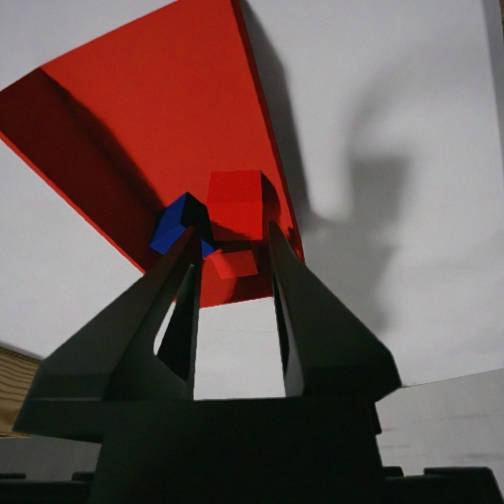

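Emit:
execute_actions:
  actions:
    - {"rows":[[-1.05,1.988,1.85,-0.83,-0.35,1.29,-0.815,-0.671,1.62,1.198,-0.305,-0.325,0.29,-0.32],[-1.05,1.988,1.85,-0.83,-0.35,1.29,-0.815,-0.671,1.62,1.198,-0.30,-0.318,0.29,-0.32],[-1.05,1.988,1.85,-0.83,-0.35,1.29,-0.815,-0.671,1.625,1.198,-0.30,-0.318,0.29,-0.32],[-1.05,1.988,1.85,-0.83,-0.35,1.29,-0.815,-0.671,1.63,1.198,-0.30,-0.318,0.29,-0.32],[-1.05,1.988,1.85,-0.83,-0.35,1.29,-0.815,-0.671,1.635,1.2,-0.295,-0.316,0.29,-0.32],[-1.05,1.988,1.85,-0.83,-0.35,1.29,-0.815,-0.669,1.64,1.202,-0.29,-0.314,0.295,-0.32],[-1.05,1.988,1.85,-0.83,-0.35,1.29,-0.815,-0.667,1.646,1.204,-0.284,-0.312,0.295,-0.32],[-1.05,1.988,1.85,-0.83,-0.35,1.29,-0.815,-0.665,1.652,1.205,-0.278,-0.31,0.3,-0.32],[-1.05,1.988,1.85,-0.83,-0.35,1.29,-0.815,-0.663,1.658,1.206,-0.272,-0.31,0.3,-0.32],[-1.05,1.988,1.85,-0.83,-0.35,1.29,-0.815,-0.661,1.664,1.207,-0.266,-0.31,0.3,-0.32],[-1.05,1.988,1.85,-0.83,-0.35,1.29,-0.815,-0.659,1.67,1.208,-0.26,-0.31,0.3,-0.32],[-1.05,1.988,1.85,-0.83,-0.35,1.29,-0.815,-0.657,1.676,1.208,-0.258,-0.31,0.3,-0.32],[-1.05,1.988,1.85,-0.83,-0.35,1.29,-0.815,-0.655,1.682,1.208,-0.258,-0.31,0.3,-0.32],[-1.05,1.988,1.85,-0.83,-0.35,1.29,-0.815,-0.653,1.686,1.208,-0.258,-0.31,0.3,-0.32]]}
  pictures: false

Emit:
execute_actions:
  actions:
    - {"steps":10}

Scene clock: 859.03 s of 5550.00 s.
left_arm: end_effector_position=(+0.4462, +0.0338, +0.1972) grip_measured=-0.798 end_effector_quat_wxyz=(+0.139, +0.792, +0.570, -0.169) | right_arm: end_effector_position=(+0.3745, -0.4811, +0.0248) grip_measured=-0.318 end_effector_quat_wxyz=(+0.004, +0.307, +0.952, -0.002)
Joint positions: left_arm=[-1.012  1.987  1.813 -0.824 -0.367  1.283  0.01 ] | right_arm=[-0.658  1.679  1.183 -0.281 -0.327  0.291  0.032]
Joint velocities: left_arm=[ 0.002 -0.007  0.002  0.007  0.007  0.007  0.   ] | right_arm=[ 0.051  0.154 -0.007  0.022 -0.037  0.022  0.001]
Joint torques (N m, as the arm reports them, + toward a larger angle): left_arm=[-11.71 -10.11   9.09   0.55   0.47   0.07] | right_arm=[-2.43 -8.3   5.61  0.56  0.14  0.08]
Steps of this call (steps 1 to 30: the robot went on to your last target; steps 31 to 100: nothing new was sent; then 14.10 s passed at rest; steps 101 to 115: all 15 steps of this action). Readings (joint positions):
101: left_arm=[-1.012 1.987 1.813 -0.824 -0.367 1.283] | right_arm=[-0.675 1.624 1.169 -0.340 -0.344 0.283]
102: left_arm=[-1.012 1.987 1.813 -0.824 -0.367 1.283] | right_arm=[-0.675 1.624 1.169 -0.336 -0.342 0.283]
104: left_arm=[-1.012 1.987 1.813 -0.824 -0.367 1.283] | right_arm=[-0.675 1.624 1.169 -0.329 -0.338 0.283]
108: left_arm=[-1.012 1.987 1.813 -0.824 -0.367 1.283] | right_arm=[-0.674 1.636 1.175 -0.314 -0.331 0.286]
115: the state above

Scene clock: 859.37 s of 5550.00 s.
left_arm: end_effector_position=(+0.4462, +0.0338, +0.1972) grip_measured=-0.798 end_effector_quat_wxyz=(+0.139, +0.792, +0.570, -0.169) | right_arm: end_effector_position=(+0.3731, -0.4806, +0.0217) grip_measured=-0.318 end_effector_quat_wxyz=(+0.002, +0.308, +0.952, -0.002)
Joint positions: left_arm=[-1.012  1.987  1.813 -0.824 -0.367  1.283  0.01 ] | right_arm=[-0.655  1.687  1.183 -0.276 -0.326  0.293  0.032]
Joint velocities: left_arm=[-0.002  0.002 -0.017 -0.051 -0.051 -0.022 -0.   ] | right_arm=[-0.027 -0.012 -0.007 -0.007 -0.037  0.051  0.001]
Joint torques (N m, as the arm reports them, + toward a larger angle): left_arm=[-11.72 -10.08   9.11   0.55   0.5    0.07] | right_arm=[-2.54 -8.24  5.73  0.52  0.17  0.05]
Steps of this call (steps 1 to 10: the robot went on to your last target). Readings (joint positions):
1: left_arm=[-1.012 1.987 1.813 -0.824 -0.367 1.283] | right_arm=[-0.656 1.683 1.183 -0.281 -0.327 0.292]
2: left_arm=[-1.012 1.987 1.813 -0.824 -0.367 1.283] | right_arm=[-0.655 1.686 1.183 -0.280 -0.327 0.292]
4: left_arm=[-1.012 1.987 1.813 -0.824 -0.367 1.283] | right_arm=[-0.655 1.687 1.183 -0.280 -0.327 0.293]
8: left_arm=[-1.012 1.987 1.813 -0.824 -0.367 1.283] | right_arm=[-0.655 1.687 1.183 -0.277 -0.326 0.293]
10: the state above
camera_calibration (this result's frames):
cam_left_wrist: T_world_to_cam=[[-0.966968, 0.245095, 0.0700087, 0.401853], [0.253825, 0.951041, 0.176332, -0.144641], [-0.023363, 0.188278, -0.981838, 0.311586], [0, 0, 0, 1]] pos_world=[0.432572, -0.0195977, 0.303299]
cam_right_wrist: T_world_to_cam=[[-0.629551, -0.776678, 0.0209175, -0.146254], [-0.473163, 0.404607, 0.782567, 0.344389], [-0.616265, 0.482768, -0.622215, 0.593914], [0, 0, 0, 1]] pos_world=[0.436886, -0.539656, 0.103094]

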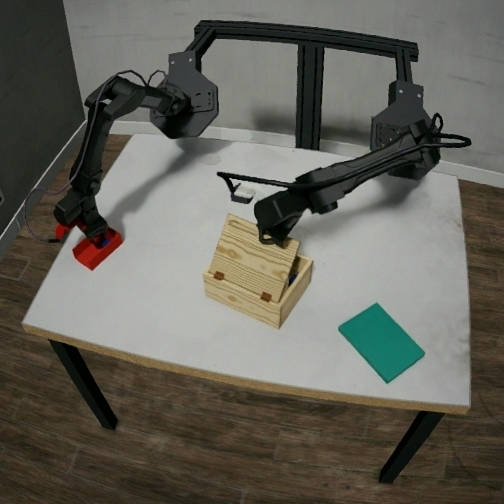

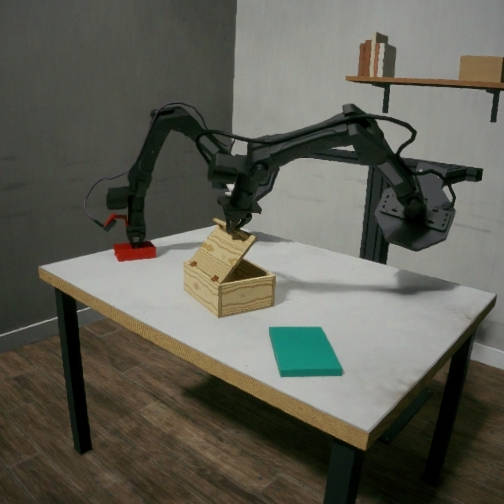

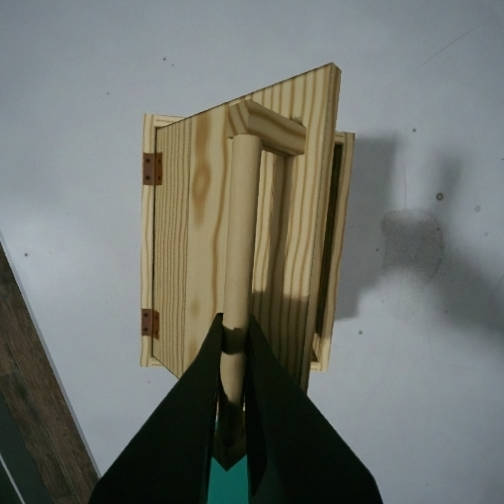

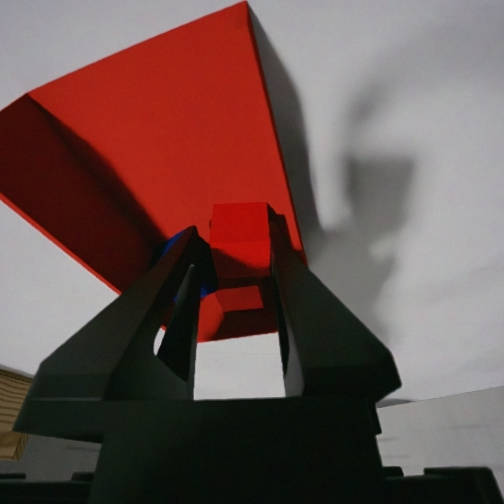

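Emit:
execute_actions:
  actions:
    - {"rows":[[-1.05,1.988,1.85,-0.83,-0.35,1.29,-0.815,-0.655,1.686,1.2,-0.265,-0.32,0.3,-0.38],[-1.05,1.988,1.85,-0.83,-0.35,1.29,-0.815,-0.655,1.686,1.2,-0.27,-0.32,0.3,-0.43],[-1.05,1.988,1.85,-0.83,-0.35,1.29,-0.815,-0.655,1.686,1.19,-0.275,-0.32,0.3,-0.48],[-1.05,1.988,1.85,-0.83,-0.35,1.29,-0.815,-0.66,1.68,1.19,-0.275,-0.325,0.3,-0.525],[-1.05,1.988,1.85,-0.83,-0.35,1.29,-0.815,-0.665,1.675,1.18,-0.28,-0.33,0.3,-0.525],[-1.05,1.988,1.85,-0.83,-0.35,1.29,-0.815,-0.67,1.665,1.175,-0.29,-0.335,0.3,-0.525],[-1.05,1.988,1.85,-0.83,-0.35,1.29,-0.815,-0.675,1.65,1.17,-0.31,-0.34,0.3,-0.525],[-1.05,1.988,1.85,-0.83,-0.35,1.29,-0.815,-0.68,1.63,1.165,-0.335,-0.345,0.3,-0.525],[-1.05,1.988,1.85,-0.83,-0.35,1.29,-0.815,-0.685,1.61,1.16,-0.36,-0.35,0.3,-0.525],[-1.05,1.988,1.85,-0.83,-0.35,1.29,-0.815,-0.69,1.585,1.155,-0.385,-0.35,0.3,-0.525],[-1.05,1.988,1.85,-0.83,-0.35,1.29,-0.815,-0.69,1.56,1.15,-0.41,-0.35,0.3,-0.525],[-1.05,1.988,1.85,-0.83,-0.35,1.29,-0.815,-0.69,1.53,1.145,-0.43,-0.35,0.3,-0.525],[-1.05,1.988,1.85,-0.83,-0.35,1.29,-0.815,-0.69,1.5,1.14,-0.44,-0.35,0.31,-0.525],[-1.05,1.988,1.85,-0.83,-0.35,1.29,-0.815,-0.68,1.47,1.13,-0.44,-0.34,0.33,-0.525],[-1.05,1.988,1.85,-0.83,-0.35,1.29,-0.815,-0.66,1.44,1.12,-0.43,-0.32,0.36,-0.525]]}
  pictures: false

Emit:
execute_actions:
  actions:
    - {"rows":[[-1.05,1.988,1.85,-0.83,-0.35,1.29,-0.815,-0.63,1.41,1.11,-0.42,-0.29,0.4,-0.525],[-1.05,1.988,1.85,-0.83,-0.35,1.29,-0.815,-0.59,1.38,1.09,-0.40,-0.25,0.45,-0.525],[-1.05,1.988,1.85,-0.83,-0.35,1.29,-0.815,-0.55,1.35,1.07,-0.38,-0.21,0.5,-0.525],[-1.05,1.988,1.85,-0.83,-0.35,1.29,-0.815,-0.50,1.33,1.05,-0.36,-0.17,0.55,-0.525],[-1.05,1.988,1.85,-0.83,-0.35,1.29,-0.815,-0.45,1.31,1.03,-0.33,-0.13,0.6,-0.525],[-1.05,1.988,1.85,-0.83,-0.35,1.29,-0.815,-0.40,1.29,1.0,-0.30,-0.09,0.65,-0.525],[-1.05,1.988,1.85,-0.83,-0.35,1.29,-0.815,-0.35,1.27,0.97,-0.27,-0.05,0.7,-0.525],[-1.05,1.988,1.85,-0.83,-0.35,1.29,-0.815,-0.30,1.25,0.94,-0.24,-0.01,0.75,-0.525],[-1.05,1.988,1.85,-0.83,-0.35,1.29,-0.815,-0.25,1.23,0.91,-0.21,0.04,0.8,-0.525],[-1.05,1.988,1.85,-0.83,-0.35,1.29,-0.815,-0.20,1.21,0.88,-0.18,0.09,0.85,-0.525],[-1.05,1.988,1.85,-0.83,-0.35,1.29,-0.815,-0.15,1.20,0.85,-0.15,0.14,0.9,-0.525],[-1.05,1.988,1.85,-0.83,-0.35,1.29,-0.815,-0.10,1.19,0.82,-0.12,0.19,0.95,-0.525],[-1.05,1.988,1.85,-0.83,-0.35,1.29,-0.815,-0.05,1.18,0.79,-0.1,0.24,1.0,-0.525],[-1.05,1.988,1.85,-0.83,-0.35,1.29,-0.815,0,1.17,0.76,-0.08,0.29,1.05,-0.525],[-1.05,1.988,1.85,-0.83,-0.35,1.29,-0.815,0.05,1.16,0.73,-0.05,0.33,1.1,-0.525]]}
  pictures: false

Emit:
execute_actions:
  actions:
    - {"rows":[[-1.05,1.988,1.85,-0.83,-0.35,1.29,-0.815,0.10,1.16,0.70,-0.02,0.37,1.15,-0.525],[-1.05,1.988,1.85,-0.83,-0.35,1.29,-0.815,0.15,1.16,0.67,0.01,0.41,1.2,-0.525],[-1.05,1.988,1.85,-0.83,-0.35,1.29,-0.815,0.20,1.16,0.64,0.04,0.45,1.25,-0.525],[-1.05,1.988,1.85,-0.83,-0.35,1.29,-0.815,0.25,1.16,0.62,0.07,0.49,1.3,-0.525],[-1.05,1.988,1.85,-0.83,-0.35,1.29,-0.815,0.30,1.17,0.60,0.10,0.53,1.35,-0.525],[-1.05,1.988,1.85,-0.83,-0.35,1.29,-0.815,0.35,1.18,0.58,0.13,0.57,1.4,-0.525],[-1.05,1.988,1.85,-0.83,-0.35,1.29,-0.815,0.40,1.19,0.57,0.16,0.61,1.45,-0.525],[-1.05,1.988,1.85,-0.83,-0.35,1.29,-0.815,0.45,1.21,0.56,0.19,0.64,1.5,-0.525],[-1.05,1.988,1.85,-0.83,-0.35,1.29,-0.815,0.50,1.23,0.56,0.22,0.67,1.55,-0.525],[-1.05,1.988,1.85,-0.83,-0.35,1.29,-0.815,0.55,1.25,0.56,0.25,0.70,1.6,-0.525],[-1.05,1.988,1.85,-0.83,-0.35,1.29,-0.815,0.60,1.28,0.57,0.28,0.73,1.63,-0.525],[-1.05,1.988,1.85,-0.83,-0.35,1.29,-0.815,0.65,1.31,0.58,0.31,0.76,1.66,-0.525],[-1.05,1.988,1.85,-0.83,-0.35,1.29,-0.815,0.70,1.34,0.59,0.34,0.79,1.67,-0.525],[-1.05,1.988,1.85,-0.83,-0.35,1.29,-0.815,0.75,1.37,0.60,0.37,0.82,1.67,-0.525],[-1.05,1.988,1.85,-0.83,-0.35,1.29,-0.815,0.79,1.41,0.62,0.40,0.84,1.67,-0.525]]}
  pictures: false

Emit:
execute_actions:
  actions:
    - {"rows":[[-1.05,1.988,1.85,-0.83,-0.35,1.29,-0.815,0.83,1.45,0.64,0.43,0.86,1.67,-0.525],[-1.05,1.988,1.85,-0.83,-0.35,1.29,-0.815,0.86,1.49,0.67,0.45,0.88,1.67,-0.525],[-1.05,1.988,1.85,-0.83,-0.35,1.29,-0.815,0.89,1.53,0.70,0.47,0.90,1.67,-0.525],[-1.05,1.988,1.85,-0.83,-0.35,1.29,-0.815,0.91,1.57,0.74,0.485,0.92,1.67,-0.525],[-1.05,1.988,1.85,-0.83,-0.35,1.29,-0.815,0.93,1.605,0.78,0.495,0.93,1.67,-0.525],[-1.05,1.988,1.85,-0.83,-0.35,1.29,-0.815,0.94,1.64,0.825,0.495,0.94,1.67,-0.525],[-1.05,1.988,1.85,-0.83,-0.35,1.29,-0.815,0.95,1.675,0.87,0.495,0.94,1.67,-0.525],[-1.05,1.988,1.85,-0.83,-0.35,1.29,-0.815,0.95,1.71,0.915,0.495,0.94,1.67,-0.525],[-1.05,1.988,1.85,-0.83,-0.35,1.29,-0.815,0.95,1.74,0.96,0.495,0.94,1.67,-0.525],[-1.05,1.988,1.85,-0.83,-0.35,1.29,-0.815,0.95,1.77,1.005,0.495,0.94,1.67,-0.525],[-1.05,1.988,1.85,-0.83,-0.35,1.29,-0.815,0.945,1.80,1.05,0.495,0.94,1.67,-0.525],[-1.05,1.988,1.85,-0.83,-0.35,1.29,-0.815,0.935,1.83,1.09,0.495,0.94,1.67,-0.525],[-1.05,1.988,1.85,-0.83,-0.35,1.29,-0.815,0.925,1.855,1.13,0.495,0.94,1.67,-0.525],[-1.05,1.988,1.85,-0.83,-0.35,1.29,-0.815,0.915,1.88,1.165,0.495,0.94,1.67,-0.525],[-1.05,1.988,1.85,-0.83,-0.35,1.29,-0.815,0.905,1.895,1.19,0.495,0.94,1.67,-0.525]]}
  pictures: false

Emit:
execute_actions:
  actions:
    - {"steps":8}

Scene clock: 908.70 s of 5550.00 s.
left_arm: end_effector_position=(+0.4462, +0.0338, +0.1972) grip_measured=-0.798 end_effector_quat_wxyz=(+0.139, +0.792, +0.570, -0.169) | right_arm: end_effector_position=(+0.3731, -0.4691, +0.0687) grip_measured=-0.500 end_effector_quat_wxyz=(+0.003, +0.321, +0.947, -0.002)
Joint positions: left_arm=[-1.012  1.987  1.813 -0.824 -0.367  1.283  0.01 ] | right_arm=[-0.671  1.524  1.139 -0.396 -0.336  0.31   0.023]
Joint velocities: left_arm=[-0.007 -0.022 -0.002 -0.037 -0.11   0.022 -0.   ] | right_arm=[ 0.076 -0.955 -0.193 -0.212  0.037  0.315 -0.001]
Joint torques (N m, as the arm reports them, + toward a larger angle): left_arm=[-11.74 -10.     9.1    0.55   0.48   0.06] | right_arm=[-1.57 -9.91  3.75  0.33  0.09  0.03]
Steps of this call (steps 1 to 15: the robot went on to your last target; steps 16 to 90: nothing new was sent; then 45.83 s passed at rest; steps 91 to 105: all 15 steps of this action). Readings (joint positions):
91: left_arm=[-1.012 1.987 1.813 -0.824 -0.367 1.283] | right_arm=[-0.655 1.687 1.183 -0.276 -0.325 0.293]
92: left_arm=[-1.012 1.987 1.813 -0.824 -0.367 1.283] | right_arm=[-0.655 1.687 1.183 -0.276 -0.325 0.293]
94: left_arm=[-1.012 1.987 1.813 -0.824 -0.367 1.283] | right_arm=[-0.655 1.687 1.183 -0.276 -0.325 0.293]
98: left_arm=[-1.012 1.987 1.813 -0.824 -0.367 1.283] | right_arm=[-0.656 1.682 1.183 -0.288 -0.329 0.293]
105: the state above

Scene clock: 909.20 s of 5550.00 s.
left_arm: end_effector_position=(+0.4462, +0.0338, +0.1972) grip_measured=-0.798 end_effector_quat_wxyz=(+0.139, +0.792, +0.570, -0.169) | right_arm: end_effector_position=(+0.3658, -0.2881, +0.0973) grip_measured=-0.500 end_effector_quat_wxyz=(+0.074, +0.398, +0.914, +0.039)
Joint positions: left_arm=[-1.012  1.987  1.813 -0.824 -0.367  1.283  0.01 ] | right_arm=[-0.036  1.201  0.79  -0.159  0.127  0.892  0.023]
Joint velocities: left_arm=[ 0.002 -0.002 -0.007 -0.022 -0.037 -0.037 -0.001] | right_arm=[ 1.365 -0.242 -0.906  0.579  1.253  1.297  0.   ]
Joint torques (N m, as the arm reports them, + toward a larger angle): left_arm=[-11.69 -10.04   9.12   0.54   0.49   0.07] | right_arm=[ 1.07 -8.36  4.04  0.76  0.15  0.02]
Steps of this call (steps 1 to 15: all 15 steps of this action). Readings (joint positions):
1: left_arm=[-1.012 1.987 1.813 -0.824 -0.367 1.283] | right_arm=[-0.665 1.490 1.132 -0.400 -0.329 0.326]
2: left_arm=[-1.012 1.987 1.813 -0.824 -0.367 1.283] | right_arm=[-0.650 1.457 1.123 -0.400 -0.313 0.348]
4: left_arm=[-1.012 1.987 1.813 -0.824 -0.367 1.283] | right_arm=[-0.588 1.389 1.099 -0.389 -0.268 0.408]
8: left_arm=[-1.012 1.987 1.813 -0.824 -0.367 1.283] | right_arm=[-0.385 1.291 1.015 -0.315 -0.157 0.565]
15: the state above

Scene clock: 909.70 s of 5550.00 s.
left_arm: end_effector_position=(+0.4462, +0.0338, +0.1972) grip_measured=-0.798 end_effector_quat_wxyz=(+0.139, +0.792, +0.570, -0.169) | right_arm: end_effector_position=(+0.2952, -0.1161, +0.1218) grip_measured=-0.500 end_effector_quat_wxyz=(+0.111, +0.545, +0.817, +0.150)
Joint positions: left_arm=[-1.012  1.987  1.813 -0.824 -0.367  1.283  0.01 ] | right_arm=[0.701 1.345 0.578 0.265 0.7   1.57  0.023]
Joint velocities: left_arm=[ 0.002  0.002 -0.007 -0.051 -0.051 -0.051 -0.001] | right_arm=[ 1.306  0.96   0.212  0.799  0.755  0.593 -0.001]
Joint torques (N m, as the arm reports them, + toward a larger angle): left_arm=[-11.72 -10.07   9.12   0.54   0.49   0.07] | right_arm=[ 3.94 -4.17  5.85  1.01  0.16  0.02]
Steps of this call (steps 1 to 15: all 15 steps of this action). Readings (joint positions):
1: left_arm=[-1.012 1.987 1.813 -0.824 -0.367 1.283] | right_arm=[0.013 1.194 0.760 -0.136 0.171 0.941]
2: left_arm=[-1.012 1.987 1.813 -0.824 -0.367 1.283] | right_arm=[0.062 1.188 0.730 -0.110 0.214 0.990]
4: left_arm=[-1.012 1.987 1.813 -0.824 -0.367 1.283] | right_arm=[0.161 1.184 0.673 -0.056 0.298 1.089]
8: left_arm=[-1.012 1.987 1.813 -0.824 -0.367 1.283] | right_arm=[0.359 1.188 0.587 0.049 0.460 1.288]
15: the state above

Scene clock: 910.20 s of 5550.00 s.
left_arm: end_effector_position=(+0.4462, +0.0338, +0.1972) grip_measured=-0.798 end_effector_quat_wxyz=(+0.139, +0.792, +0.570, -0.169) | right_arm: end_effector_position=(+0.3573, +0.0534, +0.1420) grip_measured=-0.500 end_effector_quat_wxyz=(+0.150, +0.612, +0.733, +0.256)
Joint positions: left_arm=[-1.012  1.987  1.813 -0.824 -0.367  1.283  0.01 ] | right_arm=[0.924 1.857 1.122 0.478 0.907 1.665 0.023]
Joint velocities: left_arm=[-0.007  0.002 -0.002 -0.022  0.037 -0.037  0.   ] | right_arm=[-0.159  0.632  0.979  0.154  0.007  0.066  0.   ]
Joint torques (N m, as the arm reports them, + toward a larger angle): left_arm=[-11.73 -10.02   9.11   0.56   0.5    0.07] | right_arm=[ 5.99 -6.73  4.87  1.02  0.32 -0.01]
Steps of this call (steps 1 to 15: all 15 steps of this action). Readings (joint positions):
1: left_arm=[-1.012 1.987 1.813 -0.824 -0.367 1.283] | right_arm=[0.745 1.381 0.589 0.293 0.727 1.590]
2: left_arm=[-1.012 1.987 1.813 -0.824 -0.367 1.283] | right_arm=[0.786 1.421 0.605 0.319 0.753 1.606]
4: left_arm=[-1.012 1.987 1.813 -0.824 -0.367 1.283] | right_arm=[0.852 1.503 0.656 0.365 0.801 1.628]
8: left_arm=[-1.012 1.987 1.813 -0.824 -0.367 1.283] | right_arm=[0.924 1.656 0.814 0.428 0.868 1.652]
15: the state above

Scene clock: 910.47 s of 5550.00 s.
left_arm: end_effector_position=(+0.4462, +0.0338, +0.1972) grip_measured=-0.798 end_effector_quat_wxyz=(+0.139, +0.792, +0.570, -0.169) | right_arm: end_effector_position=(+0.3715, +0.0519, +0.1336) grip_measured=-0.500 end_effector_quat_wxyz=(+0.165, +0.625, +0.720, +0.251)
Joint positions: left_arm=[-1.012  1.987  1.813 -0.824 -0.367  1.283  0.01 ] | right_arm=[0.897 1.891 1.17  0.49  0.92  1.668 0.023]
Joint velocities: left_arm=[-0.002 -0.007  0.002 -0.037  0.051  0.022 -0.001] | right_arm=[-0.012 -0.012 -0.007  0.007  0.037 -0.066 -0.001]
Joint torques (N m, as the arm reports them, + toward a larger angle): left_arm=[-11.73 -10.06   9.14   0.55   0.49   0.06] | right_arm=[ 7.8  -6.7   5.77  1.12  0.21 -0.02]
Steps of this call (steps 1 to 8: the robot went on to your last target). Readings (joint positions):
1: left_arm=[-1.012 1.987 1.813 -0.824 -0.367 1.283] | right_arm=[0.917 1.875 1.149 0.484 0.907 1.665]
2: left_arm=[-1.012 1.987 1.813 -0.824 -0.367 1.283] | right_arm=[0.911 1.885 1.165 0.488 0.908 1.666]
4: left_arm=[-1.012 1.987 1.813 -0.824 -0.367 1.283] | right_arm=[0.901 1.891 1.170 0.490 0.913 1.667]
8: the state above
camera_calibration (this result's frames):
cam_left_wrist: T_world_to_cam=[[-0.966968, 0.245095, 0.0700087, 0.401853], [0.253825, 0.951041, 0.176332, -0.144641], [-0.023363, 0.188278, -0.981838, 0.311586], [0, 0, 0, 1]] pos_world=[0.432572, -0.0195977, 0.303299]
cam_right_wrist: T_world_to_cam=[[-0.835746, -0.039817, -0.547671, 0.378357], [-0.494128, 0.489563, 0.718447, 0.0525779], [0.239513, 0.871059, -0.428825, 0.0415618], [0, 0, 0, 1]] pos_world=[0.332236, -0.0468778, 0.187264]

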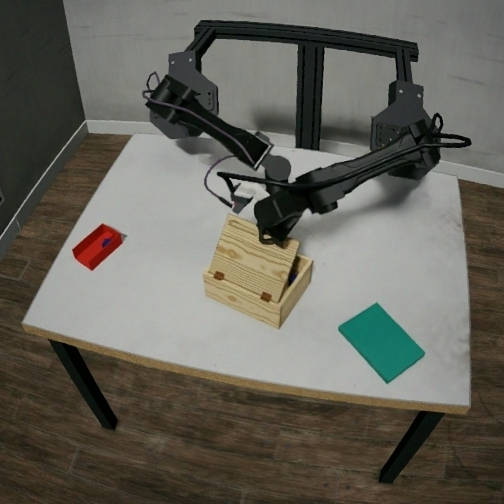

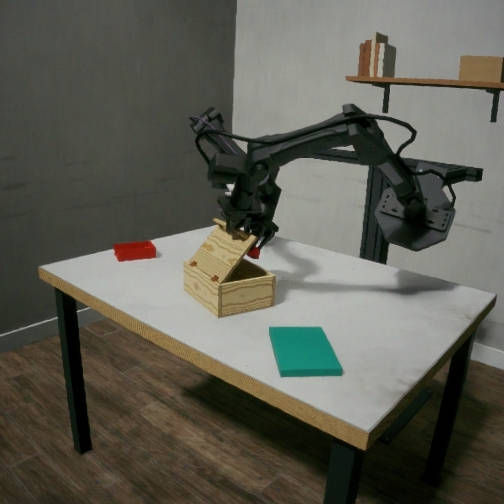

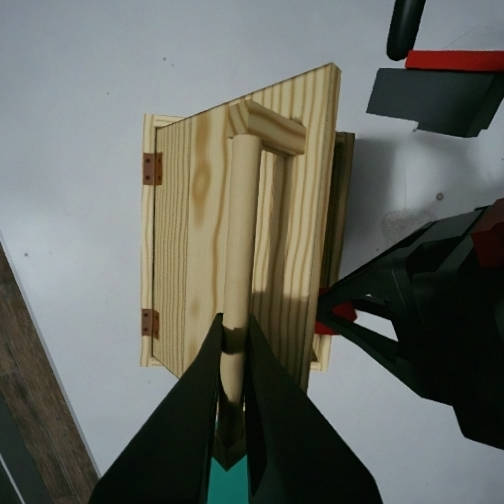

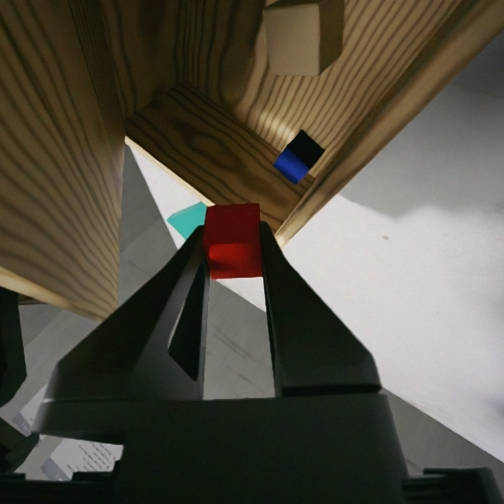

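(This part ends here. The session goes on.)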